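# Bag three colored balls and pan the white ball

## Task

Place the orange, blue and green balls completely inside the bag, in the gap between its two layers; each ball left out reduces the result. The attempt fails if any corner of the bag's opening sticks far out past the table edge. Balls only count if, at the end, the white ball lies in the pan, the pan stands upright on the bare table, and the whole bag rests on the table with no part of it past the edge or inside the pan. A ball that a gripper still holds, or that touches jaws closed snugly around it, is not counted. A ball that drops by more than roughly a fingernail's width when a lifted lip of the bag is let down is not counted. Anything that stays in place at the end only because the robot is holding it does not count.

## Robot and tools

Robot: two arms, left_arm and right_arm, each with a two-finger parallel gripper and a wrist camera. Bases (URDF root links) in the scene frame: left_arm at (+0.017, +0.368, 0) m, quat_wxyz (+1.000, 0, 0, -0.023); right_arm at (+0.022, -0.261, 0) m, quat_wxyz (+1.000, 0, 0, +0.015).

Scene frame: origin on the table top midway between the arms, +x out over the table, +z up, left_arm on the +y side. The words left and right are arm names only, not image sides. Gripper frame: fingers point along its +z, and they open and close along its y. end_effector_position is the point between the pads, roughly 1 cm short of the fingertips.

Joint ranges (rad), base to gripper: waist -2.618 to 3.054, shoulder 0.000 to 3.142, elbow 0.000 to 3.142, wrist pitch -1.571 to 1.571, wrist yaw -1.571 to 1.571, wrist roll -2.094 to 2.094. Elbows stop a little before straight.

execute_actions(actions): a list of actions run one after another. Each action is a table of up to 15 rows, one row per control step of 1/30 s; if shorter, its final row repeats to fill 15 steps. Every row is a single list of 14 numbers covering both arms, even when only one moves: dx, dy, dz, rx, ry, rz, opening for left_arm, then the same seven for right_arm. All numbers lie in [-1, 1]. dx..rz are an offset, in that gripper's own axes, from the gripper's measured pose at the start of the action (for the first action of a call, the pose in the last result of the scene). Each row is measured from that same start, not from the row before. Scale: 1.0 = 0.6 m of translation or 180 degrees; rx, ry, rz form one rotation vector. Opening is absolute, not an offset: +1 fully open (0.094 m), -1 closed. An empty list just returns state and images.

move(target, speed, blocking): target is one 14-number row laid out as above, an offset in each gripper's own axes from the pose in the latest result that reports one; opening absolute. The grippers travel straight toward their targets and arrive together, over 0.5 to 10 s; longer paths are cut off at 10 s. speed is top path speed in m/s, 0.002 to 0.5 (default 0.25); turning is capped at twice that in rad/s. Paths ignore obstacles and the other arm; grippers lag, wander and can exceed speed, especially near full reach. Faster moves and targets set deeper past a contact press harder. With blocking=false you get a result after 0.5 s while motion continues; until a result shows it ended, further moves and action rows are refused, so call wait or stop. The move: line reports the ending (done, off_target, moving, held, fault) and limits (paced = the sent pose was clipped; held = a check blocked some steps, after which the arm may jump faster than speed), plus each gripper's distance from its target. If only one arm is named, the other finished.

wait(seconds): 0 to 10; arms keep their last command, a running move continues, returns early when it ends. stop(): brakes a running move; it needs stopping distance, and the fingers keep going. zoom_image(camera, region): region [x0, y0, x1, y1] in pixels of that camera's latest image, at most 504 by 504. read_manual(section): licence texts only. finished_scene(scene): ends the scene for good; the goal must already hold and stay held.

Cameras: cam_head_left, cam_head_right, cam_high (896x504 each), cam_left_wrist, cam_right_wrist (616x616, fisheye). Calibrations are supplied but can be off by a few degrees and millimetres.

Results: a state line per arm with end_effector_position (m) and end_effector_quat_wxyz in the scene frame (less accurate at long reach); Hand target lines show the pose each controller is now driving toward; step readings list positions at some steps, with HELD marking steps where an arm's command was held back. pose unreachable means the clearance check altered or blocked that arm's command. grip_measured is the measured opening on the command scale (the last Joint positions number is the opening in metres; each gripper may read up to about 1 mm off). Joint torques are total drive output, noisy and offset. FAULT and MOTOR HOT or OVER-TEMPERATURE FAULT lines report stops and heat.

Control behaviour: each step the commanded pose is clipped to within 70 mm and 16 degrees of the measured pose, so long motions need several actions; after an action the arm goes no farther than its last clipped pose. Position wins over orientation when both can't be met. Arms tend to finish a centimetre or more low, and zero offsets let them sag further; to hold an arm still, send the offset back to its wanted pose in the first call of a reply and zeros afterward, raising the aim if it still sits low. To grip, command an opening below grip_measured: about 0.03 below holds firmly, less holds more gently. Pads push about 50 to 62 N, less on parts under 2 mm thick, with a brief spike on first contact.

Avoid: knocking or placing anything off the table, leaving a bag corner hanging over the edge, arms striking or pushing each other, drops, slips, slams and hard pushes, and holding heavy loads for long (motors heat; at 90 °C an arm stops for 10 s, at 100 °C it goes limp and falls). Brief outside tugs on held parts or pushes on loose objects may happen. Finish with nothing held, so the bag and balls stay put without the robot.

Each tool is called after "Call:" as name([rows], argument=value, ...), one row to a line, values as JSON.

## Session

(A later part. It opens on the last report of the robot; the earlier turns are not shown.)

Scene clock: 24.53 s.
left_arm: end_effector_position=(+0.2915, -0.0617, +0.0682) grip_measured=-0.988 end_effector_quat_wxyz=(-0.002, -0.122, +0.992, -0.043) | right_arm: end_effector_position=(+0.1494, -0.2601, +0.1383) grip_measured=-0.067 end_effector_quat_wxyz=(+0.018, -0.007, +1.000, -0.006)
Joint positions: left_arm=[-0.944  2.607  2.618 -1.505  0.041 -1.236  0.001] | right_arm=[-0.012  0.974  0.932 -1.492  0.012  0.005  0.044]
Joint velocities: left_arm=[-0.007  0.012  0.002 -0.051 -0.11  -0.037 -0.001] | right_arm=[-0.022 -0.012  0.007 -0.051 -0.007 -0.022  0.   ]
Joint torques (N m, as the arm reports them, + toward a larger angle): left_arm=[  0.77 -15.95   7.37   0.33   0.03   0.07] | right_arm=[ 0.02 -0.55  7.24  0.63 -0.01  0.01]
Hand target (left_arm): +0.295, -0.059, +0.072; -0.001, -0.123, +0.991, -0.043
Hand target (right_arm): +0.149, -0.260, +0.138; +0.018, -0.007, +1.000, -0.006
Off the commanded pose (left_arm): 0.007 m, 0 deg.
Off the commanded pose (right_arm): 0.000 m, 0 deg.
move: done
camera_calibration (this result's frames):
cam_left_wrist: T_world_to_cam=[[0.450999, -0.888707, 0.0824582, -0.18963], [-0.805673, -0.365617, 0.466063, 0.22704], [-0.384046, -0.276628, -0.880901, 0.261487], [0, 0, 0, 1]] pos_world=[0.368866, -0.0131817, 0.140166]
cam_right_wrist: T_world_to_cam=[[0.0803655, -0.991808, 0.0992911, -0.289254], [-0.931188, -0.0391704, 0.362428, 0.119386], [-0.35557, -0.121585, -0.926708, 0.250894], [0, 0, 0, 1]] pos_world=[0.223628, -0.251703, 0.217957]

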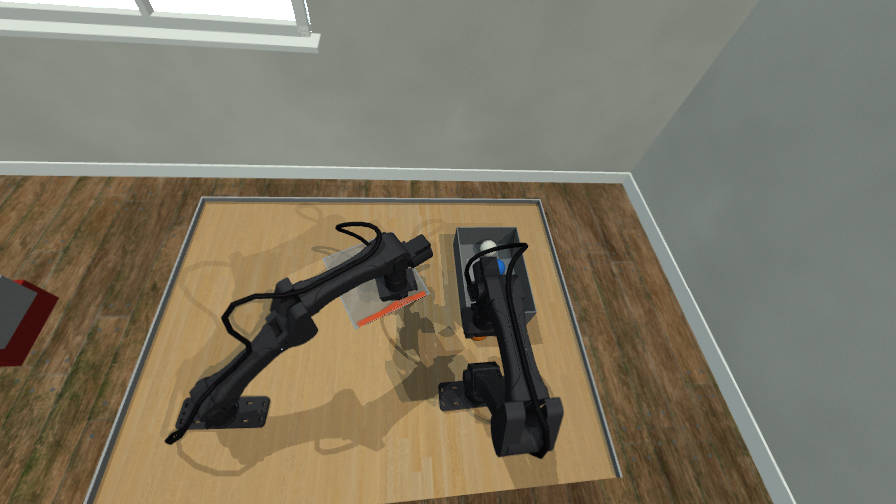

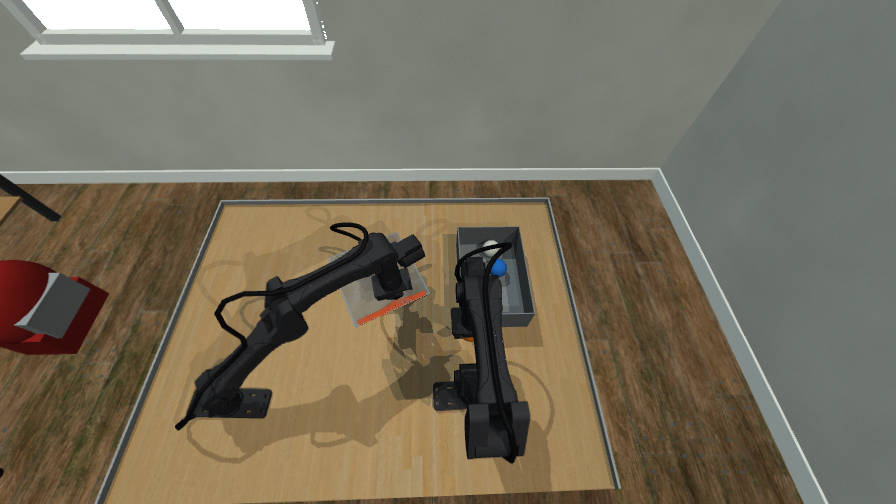

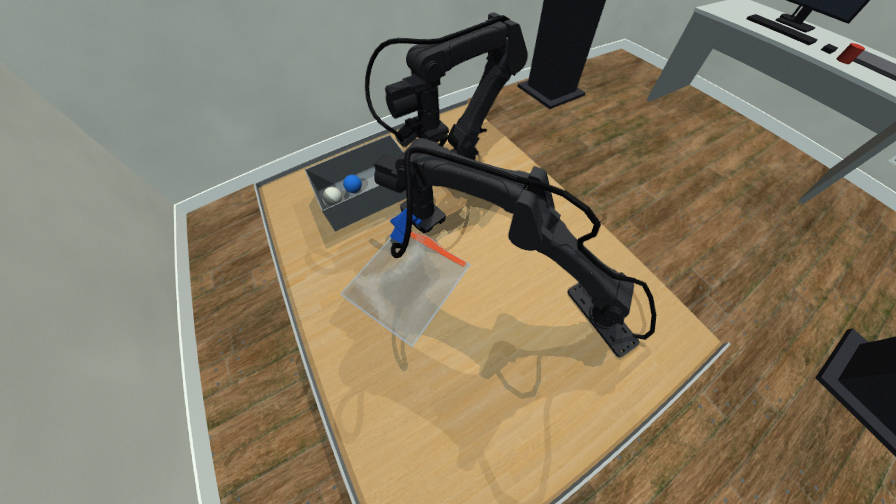

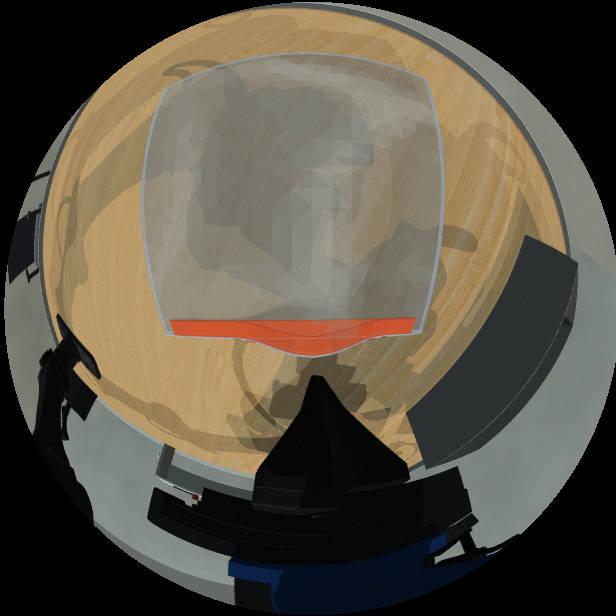

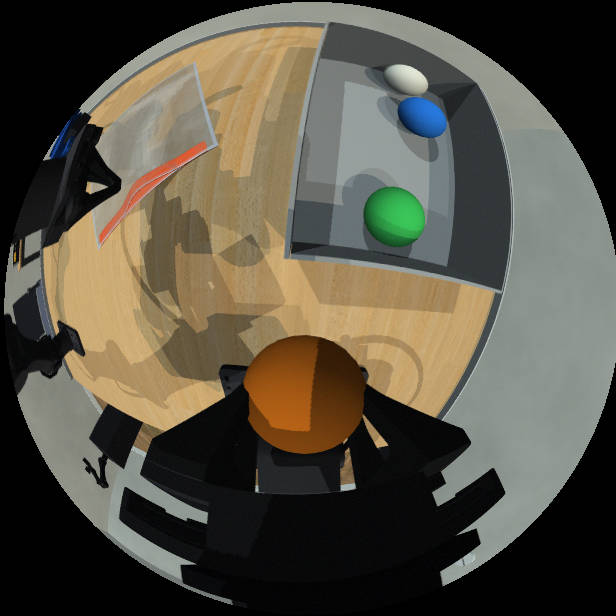

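Call:
move(target=[0.07,0,-0.03,0,0,0.5,-0.35,0,0,0,0,0,0,-0.13])

Call:
move(target=[0,0,0,-0.222,0,0,-0.35,0,0,0,0,0,0,-0.13])

Scene clock: 29.47 s.
left_arm: end_effector_position=(+0.2517, -0.0681, +0.0783) grip_measured=-0.351 end_effector_quat_wxyz=(+0.016, +0.609, +0.793, -0.030) | right_arm: end_effector_position=(+0.1494, -0.2601, +0.1383) grip_measured=-0.067 end_effector_quat_wxyz=(+0.018, -0.007, +1.000, -0.006)
Joint positions: left_arm=[-1.018  2.536  2.525 -1.507  0.042  0.245  0.03 ] | right_arm=[-0.012  0.974  0.932 -1.492  0.012  0.005  0.044]
Joint velocities: left_arm=[ 0.002 -0.012 -0.002  0.007 -0.051  0.037 -0.002] | right_arm=[-0.032 -0.002 -0.002 -0.037  0.037  0.051 -0.001]
Joint torques (N m, as the arm reports them, + toward a larger angle): left_arm=[ -0.87 -18.31   4.41   0.69  -0.04   0.06] | right_arm=[ 0.06 -0.52  7.26  0.65 -0.01  0.02]
Hand target (left_arm): +0.250, -0.071, +0.086; +0.028, +0.615, +0.788, -0.032
Hand target (right_arm): +0.149, -0.260, +0.138; +0.018, -0.007, +1.000, -0.006
Off the commanded pose (left_arm): 0.009 m, 2 deg.
Off the commanded pose (right_arm): 0.000 m, 0 deg.
move: done
camera_calibration (this result's frames):
cam_left_wrist: T_world_to_cam=[[-0.88461, -0.464384, 0.0425641, 0.190061], [-0.413377, 0.823131, 0.389326, 0.176189], [-0.215833, 0.326807, -0.920116, 0.255142], [0, 0, 0, 1]] pos_world=[0.29603, -0.140147, 0.158075]
cam_right_wrist: T_world_to_cam=[[0.0803655, -0.991808, 0.0992911, -0.289254], [-0.931188, -0.0391704, 0.362428, 0.119386], [-0.35557, -0.121585, -0.926708, 0.250894], [0, 0, 0, 1]] pos_world=[0.223628, -0.251703, 0.217957]

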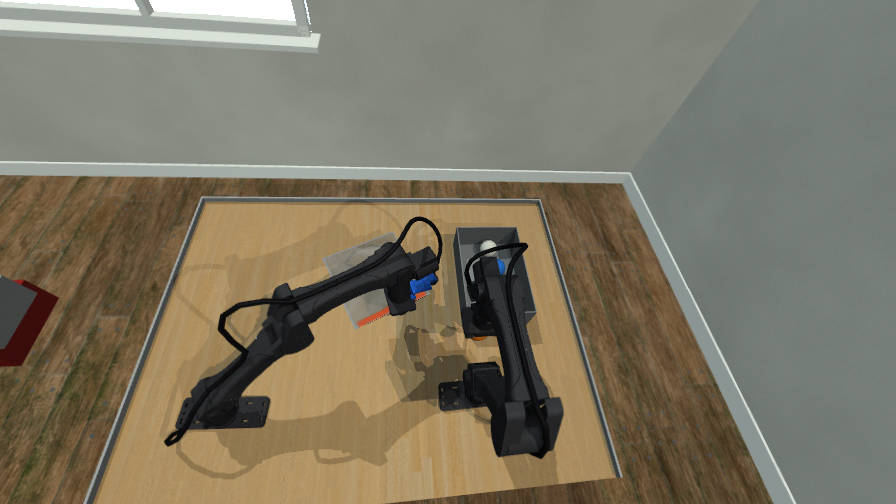

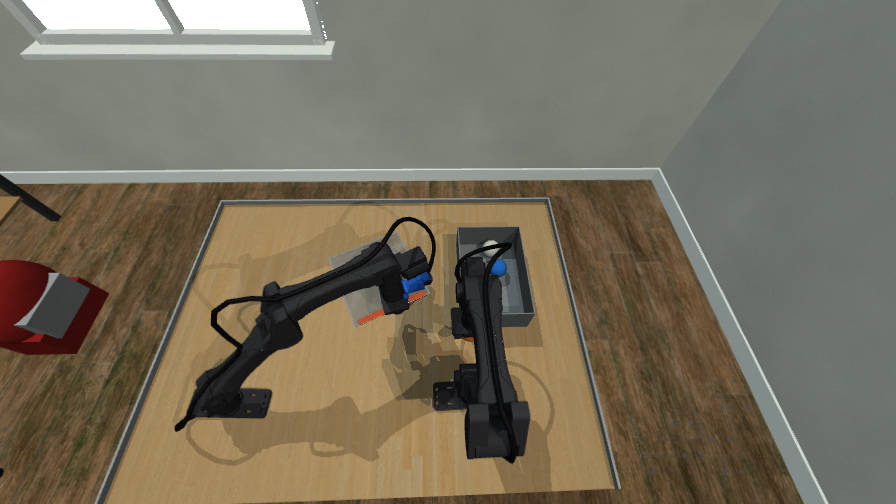

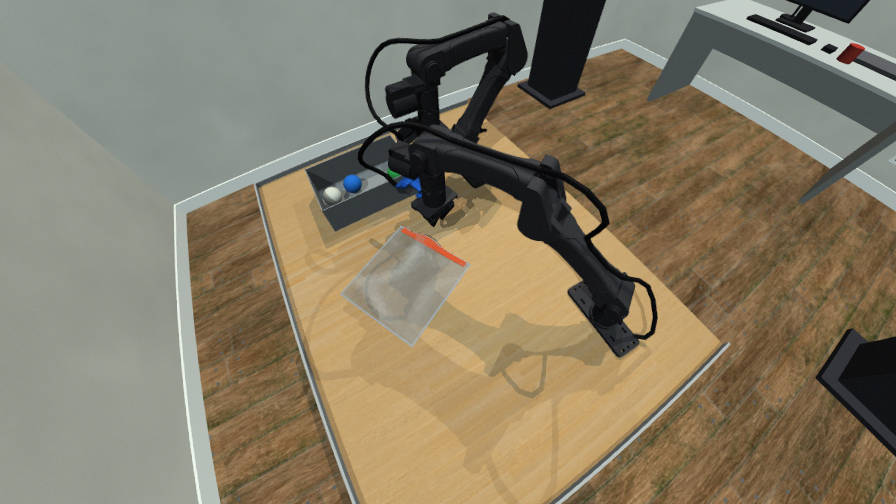

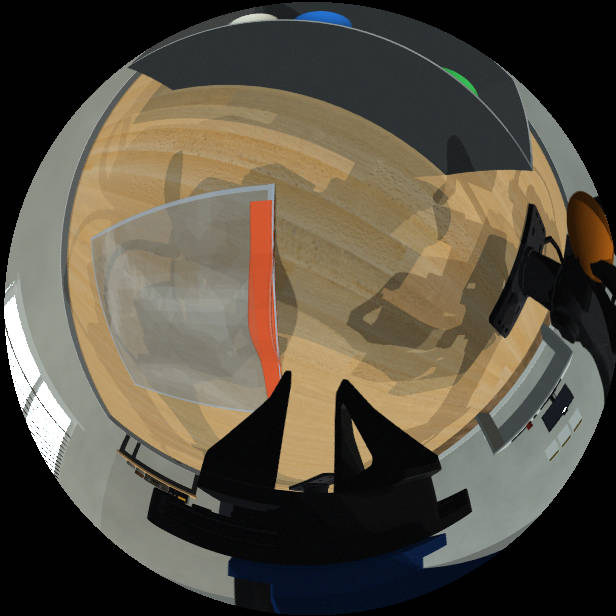

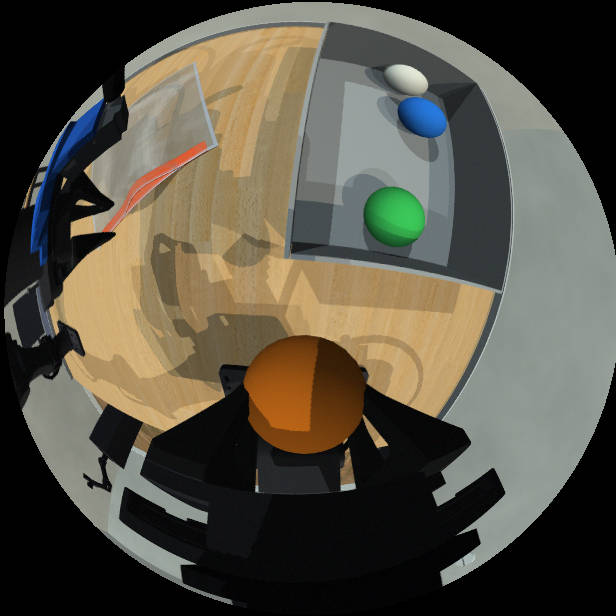

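Scene clock: 31.43 s.
left_arm: end_effector_position=(+0.2486, -0.0659, +0.0675) grip_measured=-0.351 end_effector_quat_wxyz=(+0.204, +0.576, +0.754, +0.242) | right_arm: end_effector_position=(+0.1494, -0.2601, +0.1383) grip_measured=-0.067 end_effector_quat_wxyz=(+0.018, -0.007, +1.000, -0.006)
Joint positions: left_arm=[-1.256  2.432  2.151 -1.251 -0.643  0.017  0.03 ] | right_arm=[-0.012  0.974  0.932 -1.492  0.012  0.005  0.044]
Joint velocities: left_arm=[ 0.002 -0.007 -0.002  0.037 -0.037  0.066  0.001] | right_arm=[-0.012 -0.007 -0.017 -0.022 -0.007 -0.037  0.001]
Joint torques (N m, as the arm reports them, + toward a larger angle): left_arm=[ -0.31 -17.58   4.62   0.7   -0.65  -0.07] | right_arm=[ 0.04 -0.54  7.24  0.65  0.    0.  ]
Hand target (left_arm): +0.251, -0.068, +0.077; +0.222, +0.567, +0.755, +0.241
Hand target (right_arm): +0.149, -0.260, +0.138; +0.018, -0.007, +1.000, -0.006
Off the commanded pose (left_arm): 0.011 m, 2 deg.
Off the commanded pose (right_arm): 0.000 m, 0 deg.
move: off_target (left_arm)
camera_calibration (this result's frames):
cam_left_wrist: T_world_to_cam=[[-0.695975, -0.427801, -0.57672, 0.186108], [-0.631273, 0.747294, 0.207478, 0.238745], [0.34222, 0.508467, -0.790157, 0.108321], [0, 0, 0, 1]] pos_world=[0.24317, -0.153873, 0.143388]
cam_right_wrist: T_world_to_cam=[[0.0803655, -0.991808, 0.0992911, -0.289254], [-0.931188, -0.0391704, 0.362428, 0.119386], [-0.35557, -0.121585, -0.926708, 0.250894], [0, 0, 0, 1]] pos_world=[0.223628, -0.251703, 0.217957]

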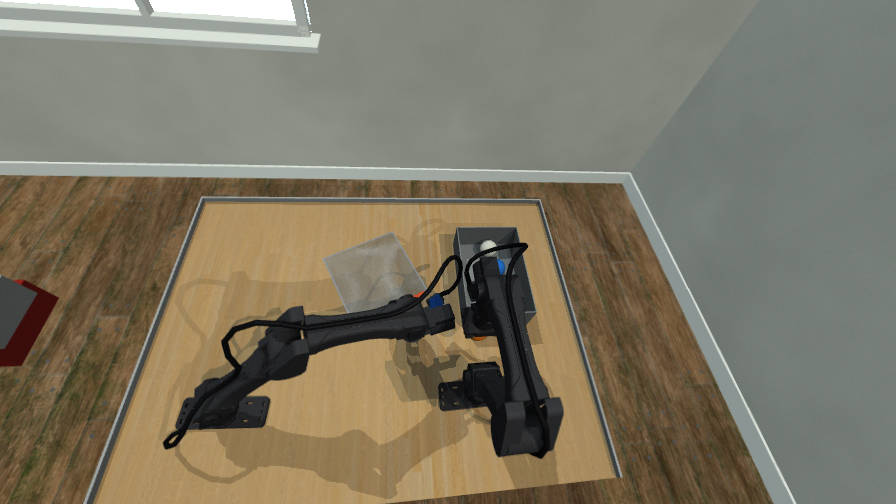

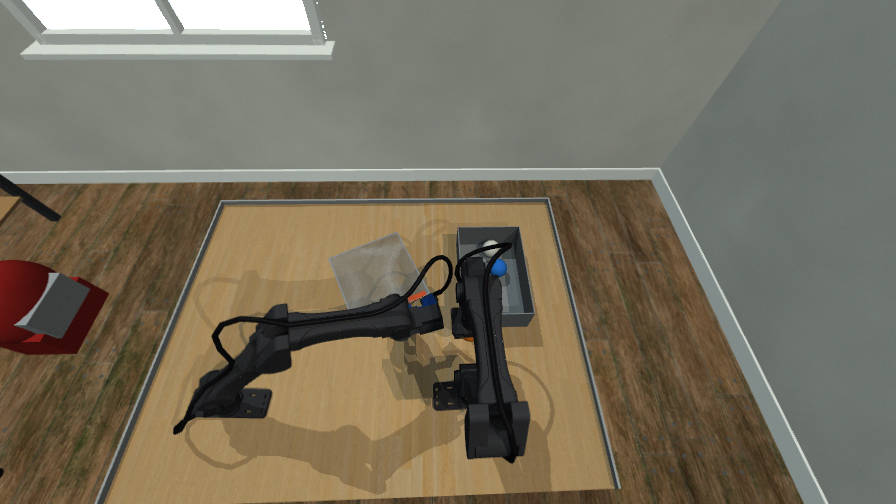

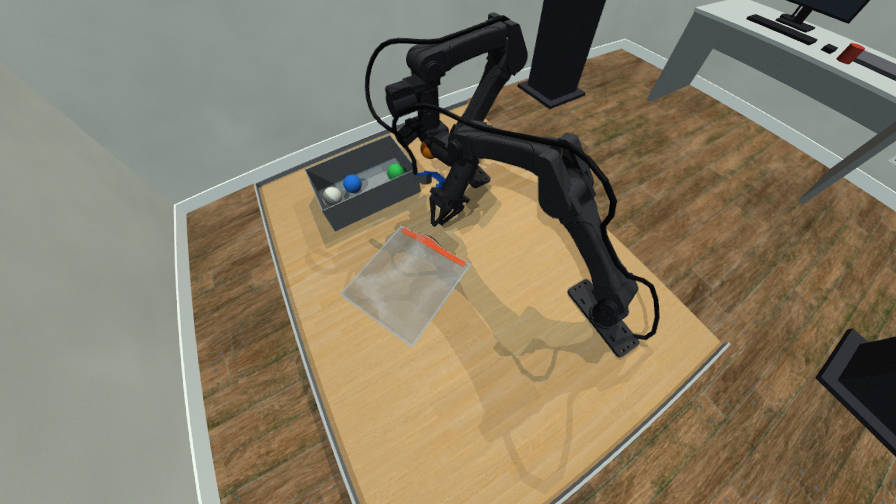

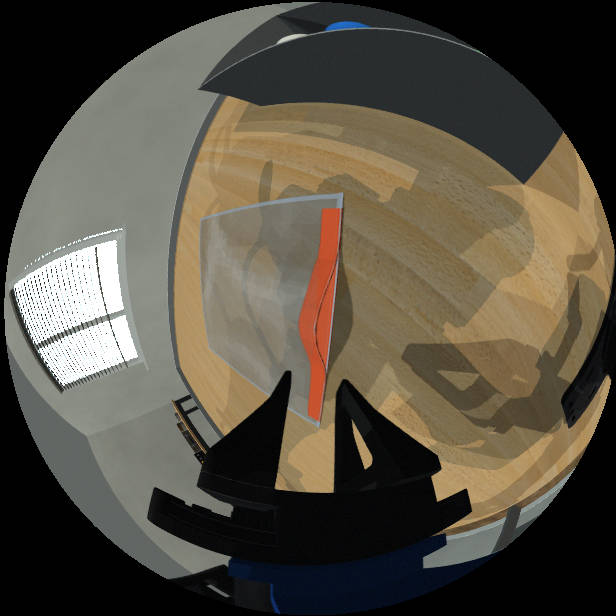

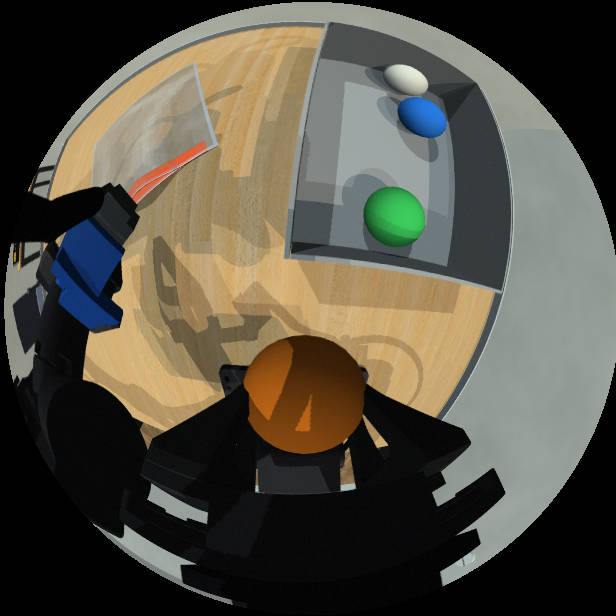

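Call:
move(target=[0,-0.034,0.041,0,0,0,-0.35,0,0,0,0,0,0,-0.13], speed=0.04)

Call:
zoom_image(camera="cam_high", region=[390, 180, 490, 270])

Scene clock: 33.23 s.
left_arm: end_effector_position=(+0.2478, -0.0653, +0.0400) grip_measured=-0.351 end_effector_quat_wxyz=(+0.200, +0.577, +0.754, +0.242) | right_arm: end_effector_position=(+0.1494, -0.2601, +0.1383) grip_measured=-0.067 end_effector_quat_wxyz=(+0.018, -0.007, +1.000, -0.006)
Joint positions: left_arm=[-1.256  2.447  2.071 -1.162 -0.638  0.017  0.03 ] | right_arm=[-0.012  0.974  0.932 -1.492  0.012  0.005  0.044]
Joint velocities: left_arm=[-0.042 -0.002 -0.002  0.051  0.007  0.022 -0.   ] | right_arm=[-0.002 -0.002 -0.012  0.051  0.007 -0.037  0.001]
Joint torques (N m, as the arm reports them, + toward a larger angle): left_arm=[ -0.23 -15.28   4.7    0.68  -0.49   0.01] | right_arm=[ 0.07 -0.52  7.25  0.65  0.    0.01]
Hand target (left_arm): +0.248, -0.066, +0.036; +0.204, +0.576, +0.754, +0.242
Hand target (right_arm): +0.149, -0.260, +0.138; +0.018, -0.007, +1.000, -0.006
Off the commanded pose (left_arm): 0.005 m, 0 deg.
Off the commanded pose (right_arm): 0.000 m, 0 deg.
move: done
camera_calibration (this result's frames):
cam_left_wrist: T_world_to_cam=[[-0.699517, -0.425004, -0.574497, 0.170856], [-0.629878, 0.746411, 0.214767, 0.24278], [0.337534, 0.512097, -0.789828, 0.087909], [0, 0, 0, 1]] pos_world=[0.242766, -0.153617, 0.115448]
cam_right_wrist: T_world_to_cam=[[0.0803655, -0.991808, 0.0992911, -0.289254], [-0.931188, -0.0391704, 0.362428, 0.119386], [-0.35557, -0.121585, -0.926708, 0.250894], [0, 0, 0, 1]] pos_world=[0.223628, -0.251703, 0.217957]

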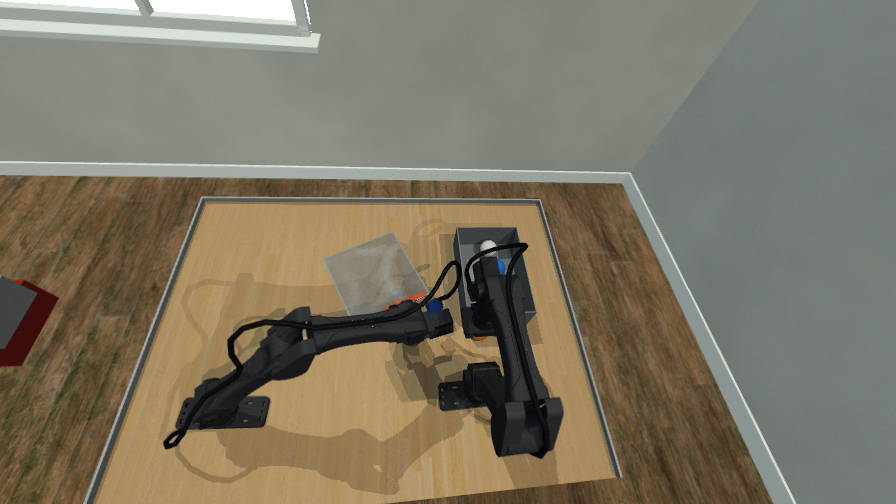

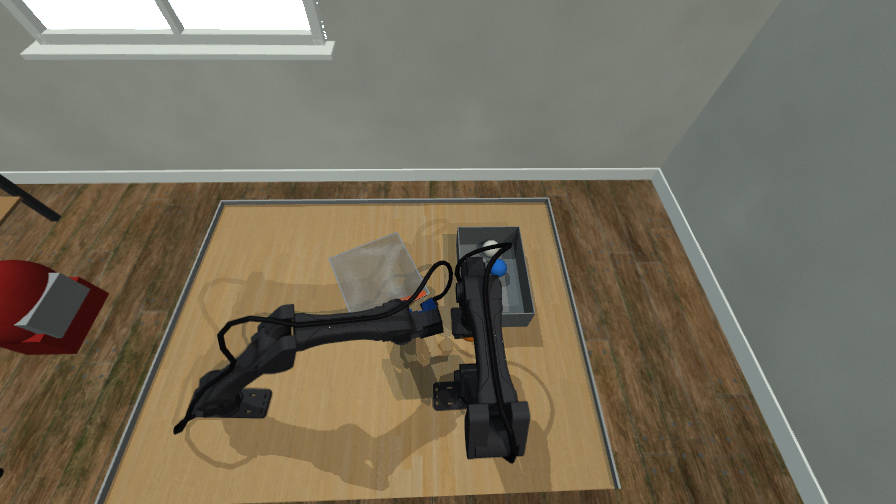

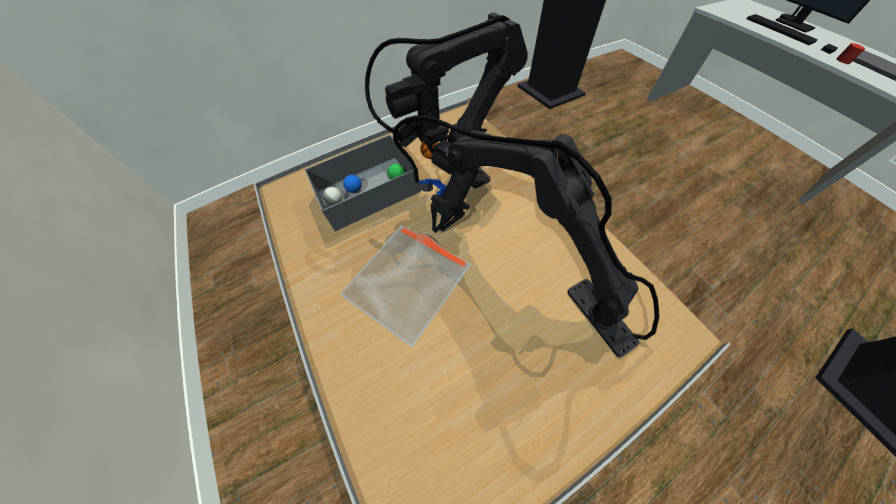

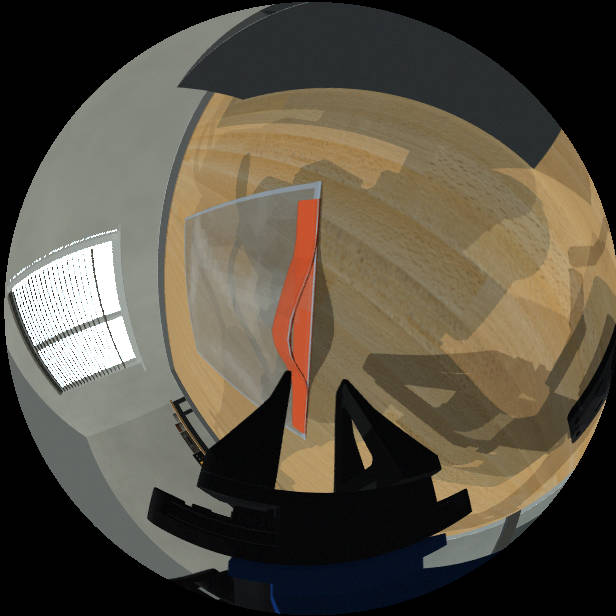

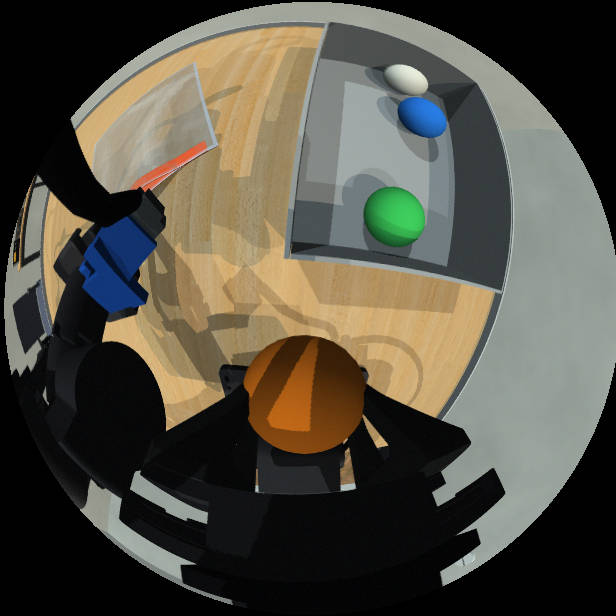

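Region (390, 180, 490, 270) of cam_high's 896x504 image, scaled by 5.040, with more detail than that image has; it fills the top 454 rows of this view, and the rest is white.

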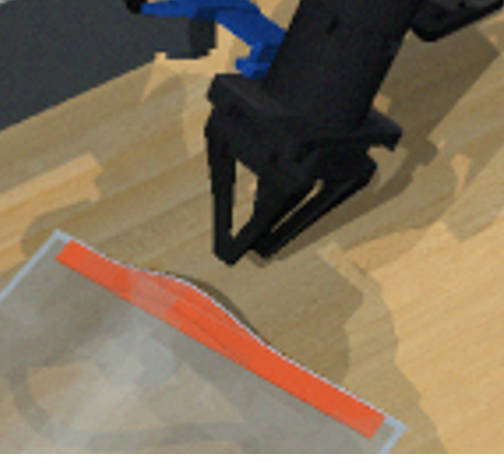

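Call:
move(target=[0,-0.009,0.010,0,0,0,-0.35,0,0,0,0,0,0,-0.13], speed=0.03)

Call:
move(target=[0,0.064,0.046,0,0,0,-0.35,0,0,0,0,0,0,-0.13], speed=0.03)

Call:
zoom_image(camera="cam_high", region=[390, 180, 490, 270])

Scene clock: 34.63 s.
left_arm: end_effector_position=(+0.2475, -0.0666, +0.0396) grip_measured=-0.351 end_effector_quat_wxyz=(+0.201, +0.577, +0.755, +0.239) | right_arm: end_effector_position=(+0.1494, -0.2601, +0.1383) grip_measured=-0.067 end_effector_quat_wxyz=(+0.018, -0.007, +1.000, -0.006)
Joint positions: left_arm=[-1.256  2.447  2.071 -1.157 -0.634  0.017  0.03 ] | right_arm=[-0.012  0.974  0.932 -1.492  0.012  0.005  0.044]
Joint velocities: left_arm=[ 0.002  0.002  0.007 -0.095  0.066 -0.022  0.   ] | right_arm=[ 0.002  0.007 -0.022  0.007 -0.007 -0.051 -0.001]
Joint torques (N m, as the arm reports them, + toward a larger angle): left_arm=[ -0.12 -15.08   4.17   0.72  -0.45   0.  ] | right_arm=[ 0.05 -0.51  7.27  0.64  0.    0.01]
Hand target (left_arm): +0.247, -0.065, +0.032; +0.200, +0.577, +0.754, +0.242
Hand target (right_arm): +0.149, -0.260, +0.138; +0.018, -0.007, +1.000, -0.006
Off the commanded pose (left_arm): 0.008 m, 0 deg.
Off the commanded pose (right_arm): 0.000 m, 0 deg.
move: done
camera_calibration (this result's frames):
cam_left_wrist: T_world_to_cam=[[-0.701079, -0.428486, -0.569989, 0.169867], [-0.62921, 0.747839, 0.211736, 0.243697], [0.335534, 0.507087, -0.793902, 0.0886565], [0, 0, 0, 1]] pos_world=[0.24268, -0.154417, 0.115608]
cam_right_wrist: T_world_to_cam=[[0.0803655, -0.991808, 0.0992911, -0.289254], [-0.931188, -0.0391704, 0.362428, 0.119386], [-0.35557, -0.121585, -0.926708, 0.250894], [0, 0, 0, 1]] pos_world=[0.223628, -0.251703, 0.217957]

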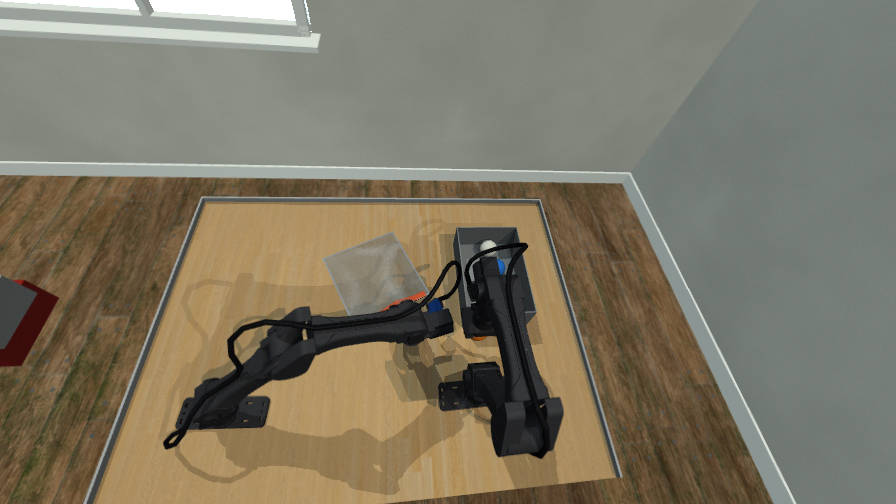

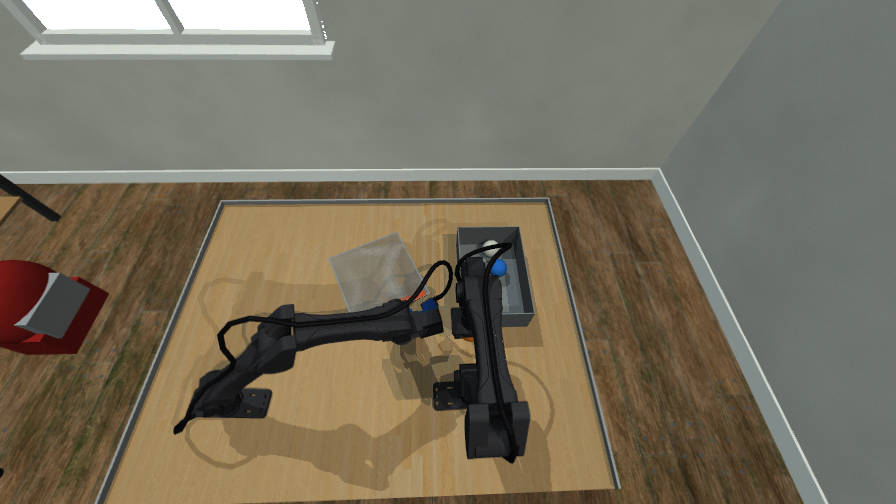

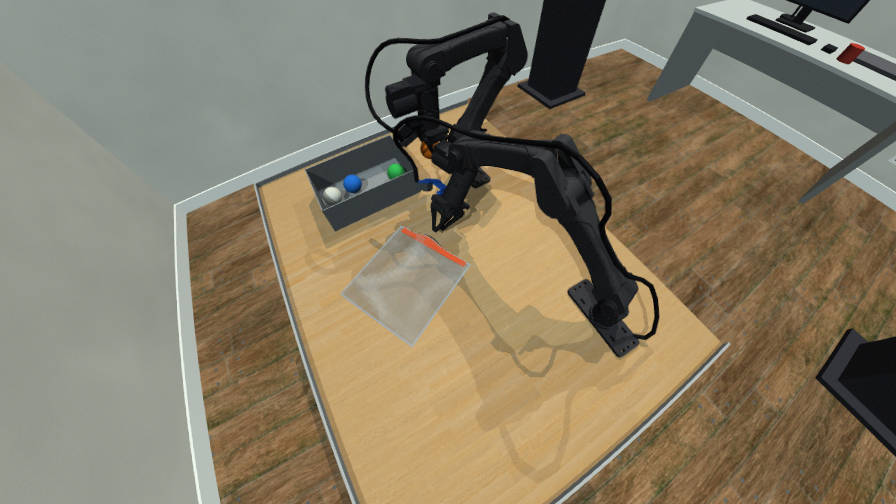

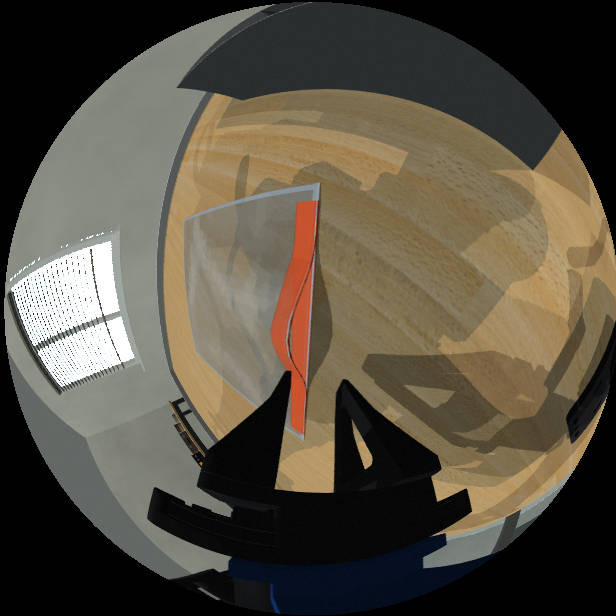

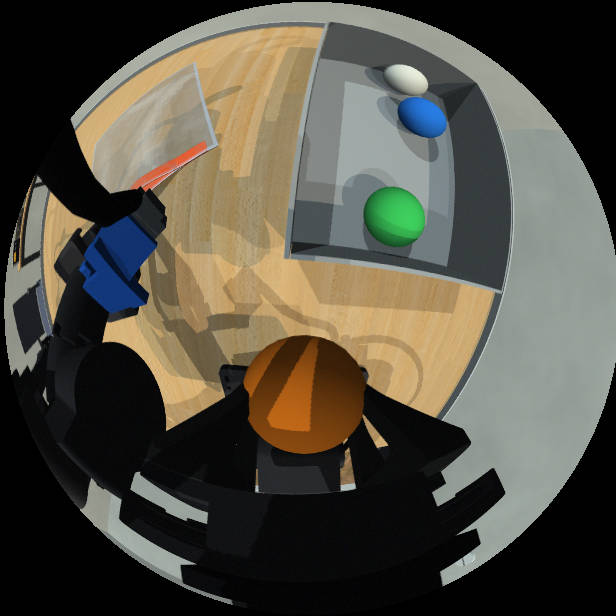

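Scene clock: 36.50 s.
left_arm: end_effector_position=(+0.2902, -0.0553, +0.0395) grip_measured=-0.351 end_effector_quat_wxyz=(+0.196, +0.581, +0.752, +0.241) | right_arm: end_effector_position=(+0.1494, -0.2601, +0.1383) grip_measured=-0.067 end_effector_quat_wxyz=(+0.018, -0.007, +1.000, -0.006)
Joint positions: left_arm=[-1.163  2.447  2.071 -1.099 -0.625  0.139  0.03 ] | right_arm=[-0.012  0.974  0.932 -1.492  0.012  0.005  0.044]
Joint velocities: left_arm=[-0.012  0.017 -0.002 -0.022  0.066  0.007 -0.001] | right_arm=[ 0.002 -0.002  0.022 -0.037 -0.022  0.007 -0.   ]
Joint torques (N m, as the arm reports them, + toward a larger angle): left_arm=[  0.54 -16.59   4.68   0.81  -0.51   0.04] | right_arm=[ 0.03 -0.56  7.28  0.66  0.    0.01]
Hand target (left_arm): +0.294, -0.055, +0.041; +0.202, +0.577, +0.754, +0.239
Hand target (right_arm): +0.149, -0.260, +0.138; +0.018, -0.007, +1.000, -0.006
Off the commanded pose (left_arm): 0.003 m, 1 deg.
Off the commanded pose (right_arm): 0.000 m, 0 deg.
move: done
camera_calibration (this result's frames):
cam_left_wrist: T_world_to_cam=[[-0.707244, -0.417141, -0.570788, 0.206976], [-0.623364, 0.748819, 0.22514, 0.26], [0.333502, 0.515037, -0.789629, 0.0694296], [0, 0, 0, 1]] pos_world=[0.285302, -0.144113, 0.114427]
cam_right_wrist: T_world_to_cam=[[0.0803655, -0.991808, 0.0992911, -0.289254], [-0.931188, -0.0391704, 0.362428, 0.119386], [-0.35557, -0.121585, -0.926708, 0.250894], [0, 0, 0, 1]] pos_world=[0.223628, -0.251703, 0.217957]

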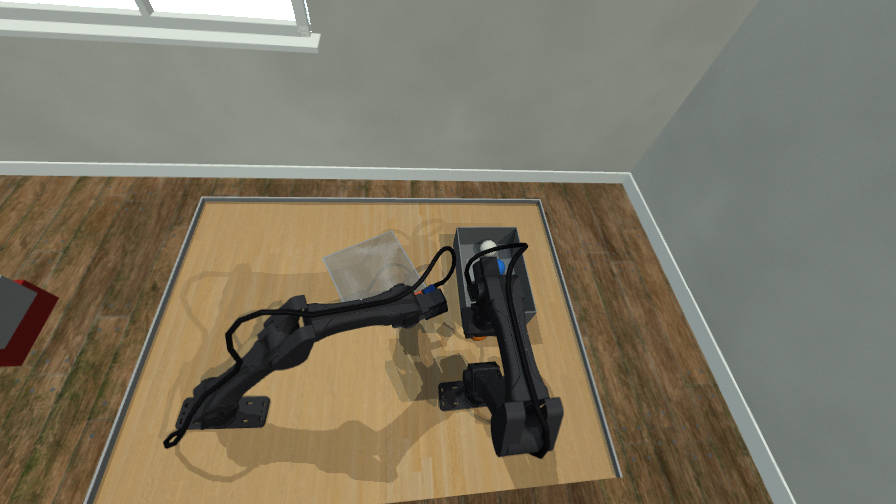

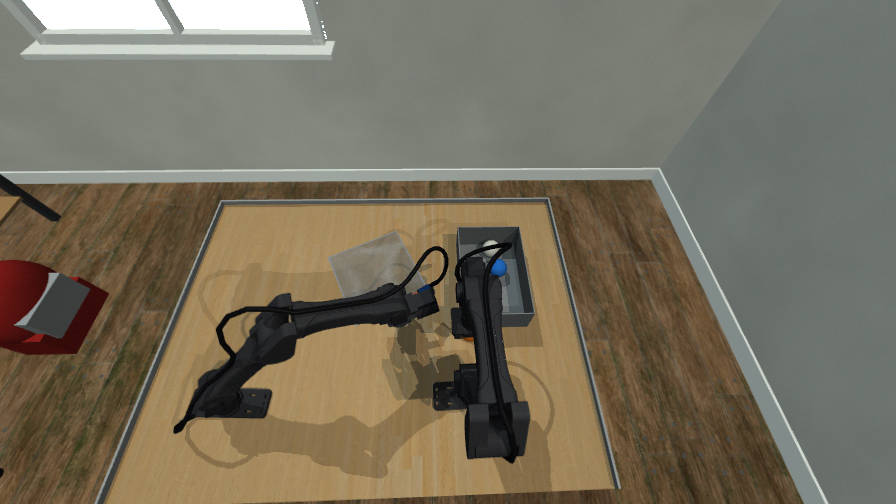

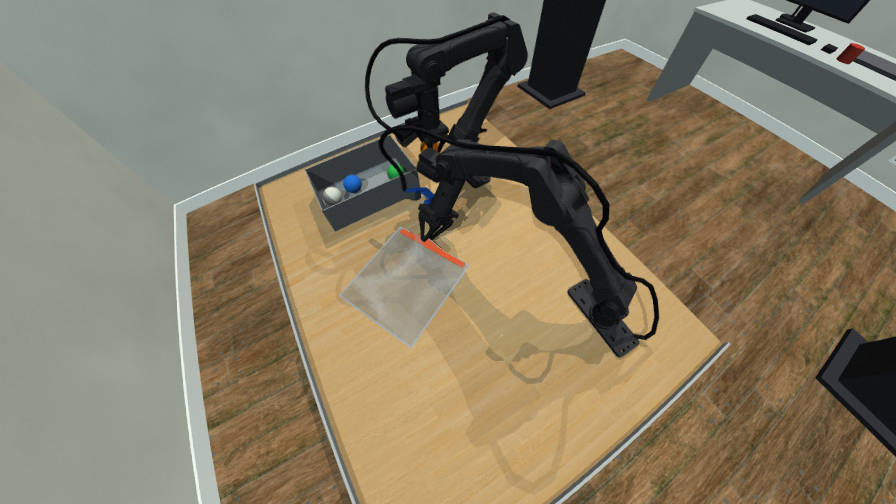

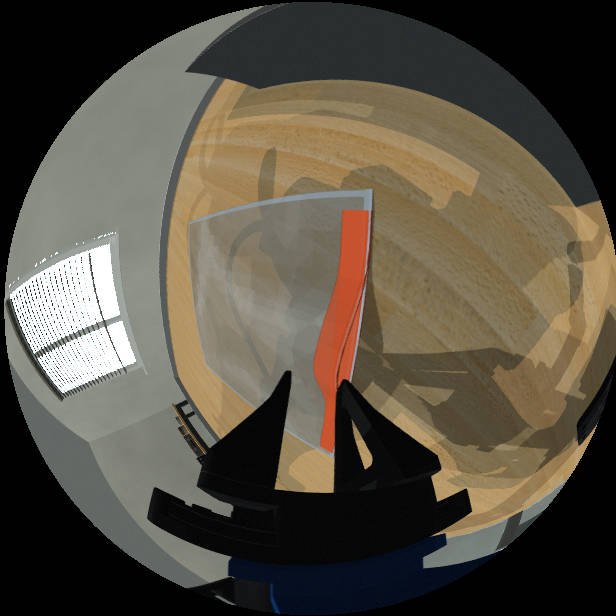

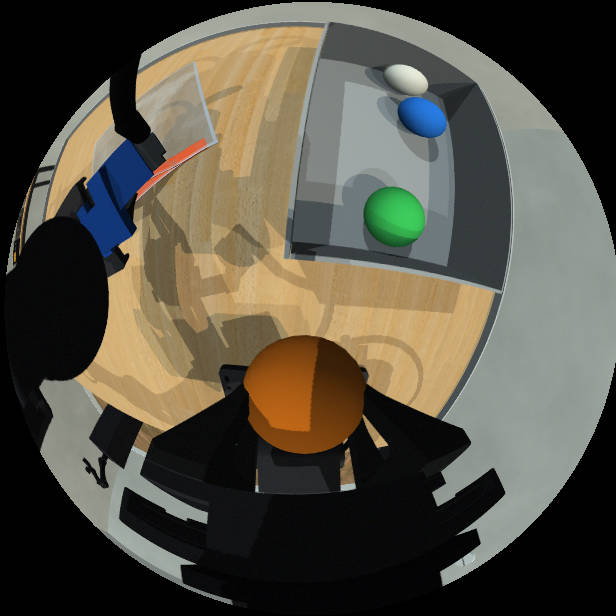

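Region (390, 180, 490, 270) of cam_high's 896x504 image, scaled by 5.040, with more detail than that image has; it fills the top 454 rows of this view, and the rest is white.

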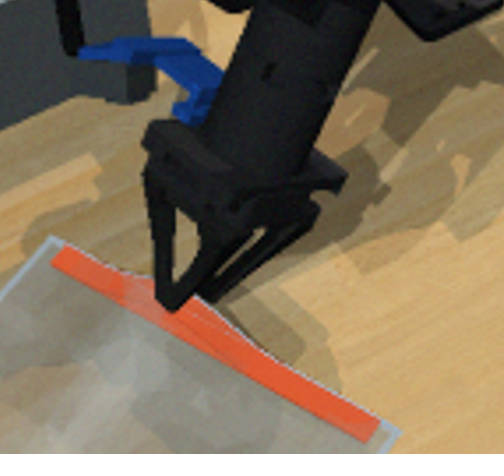

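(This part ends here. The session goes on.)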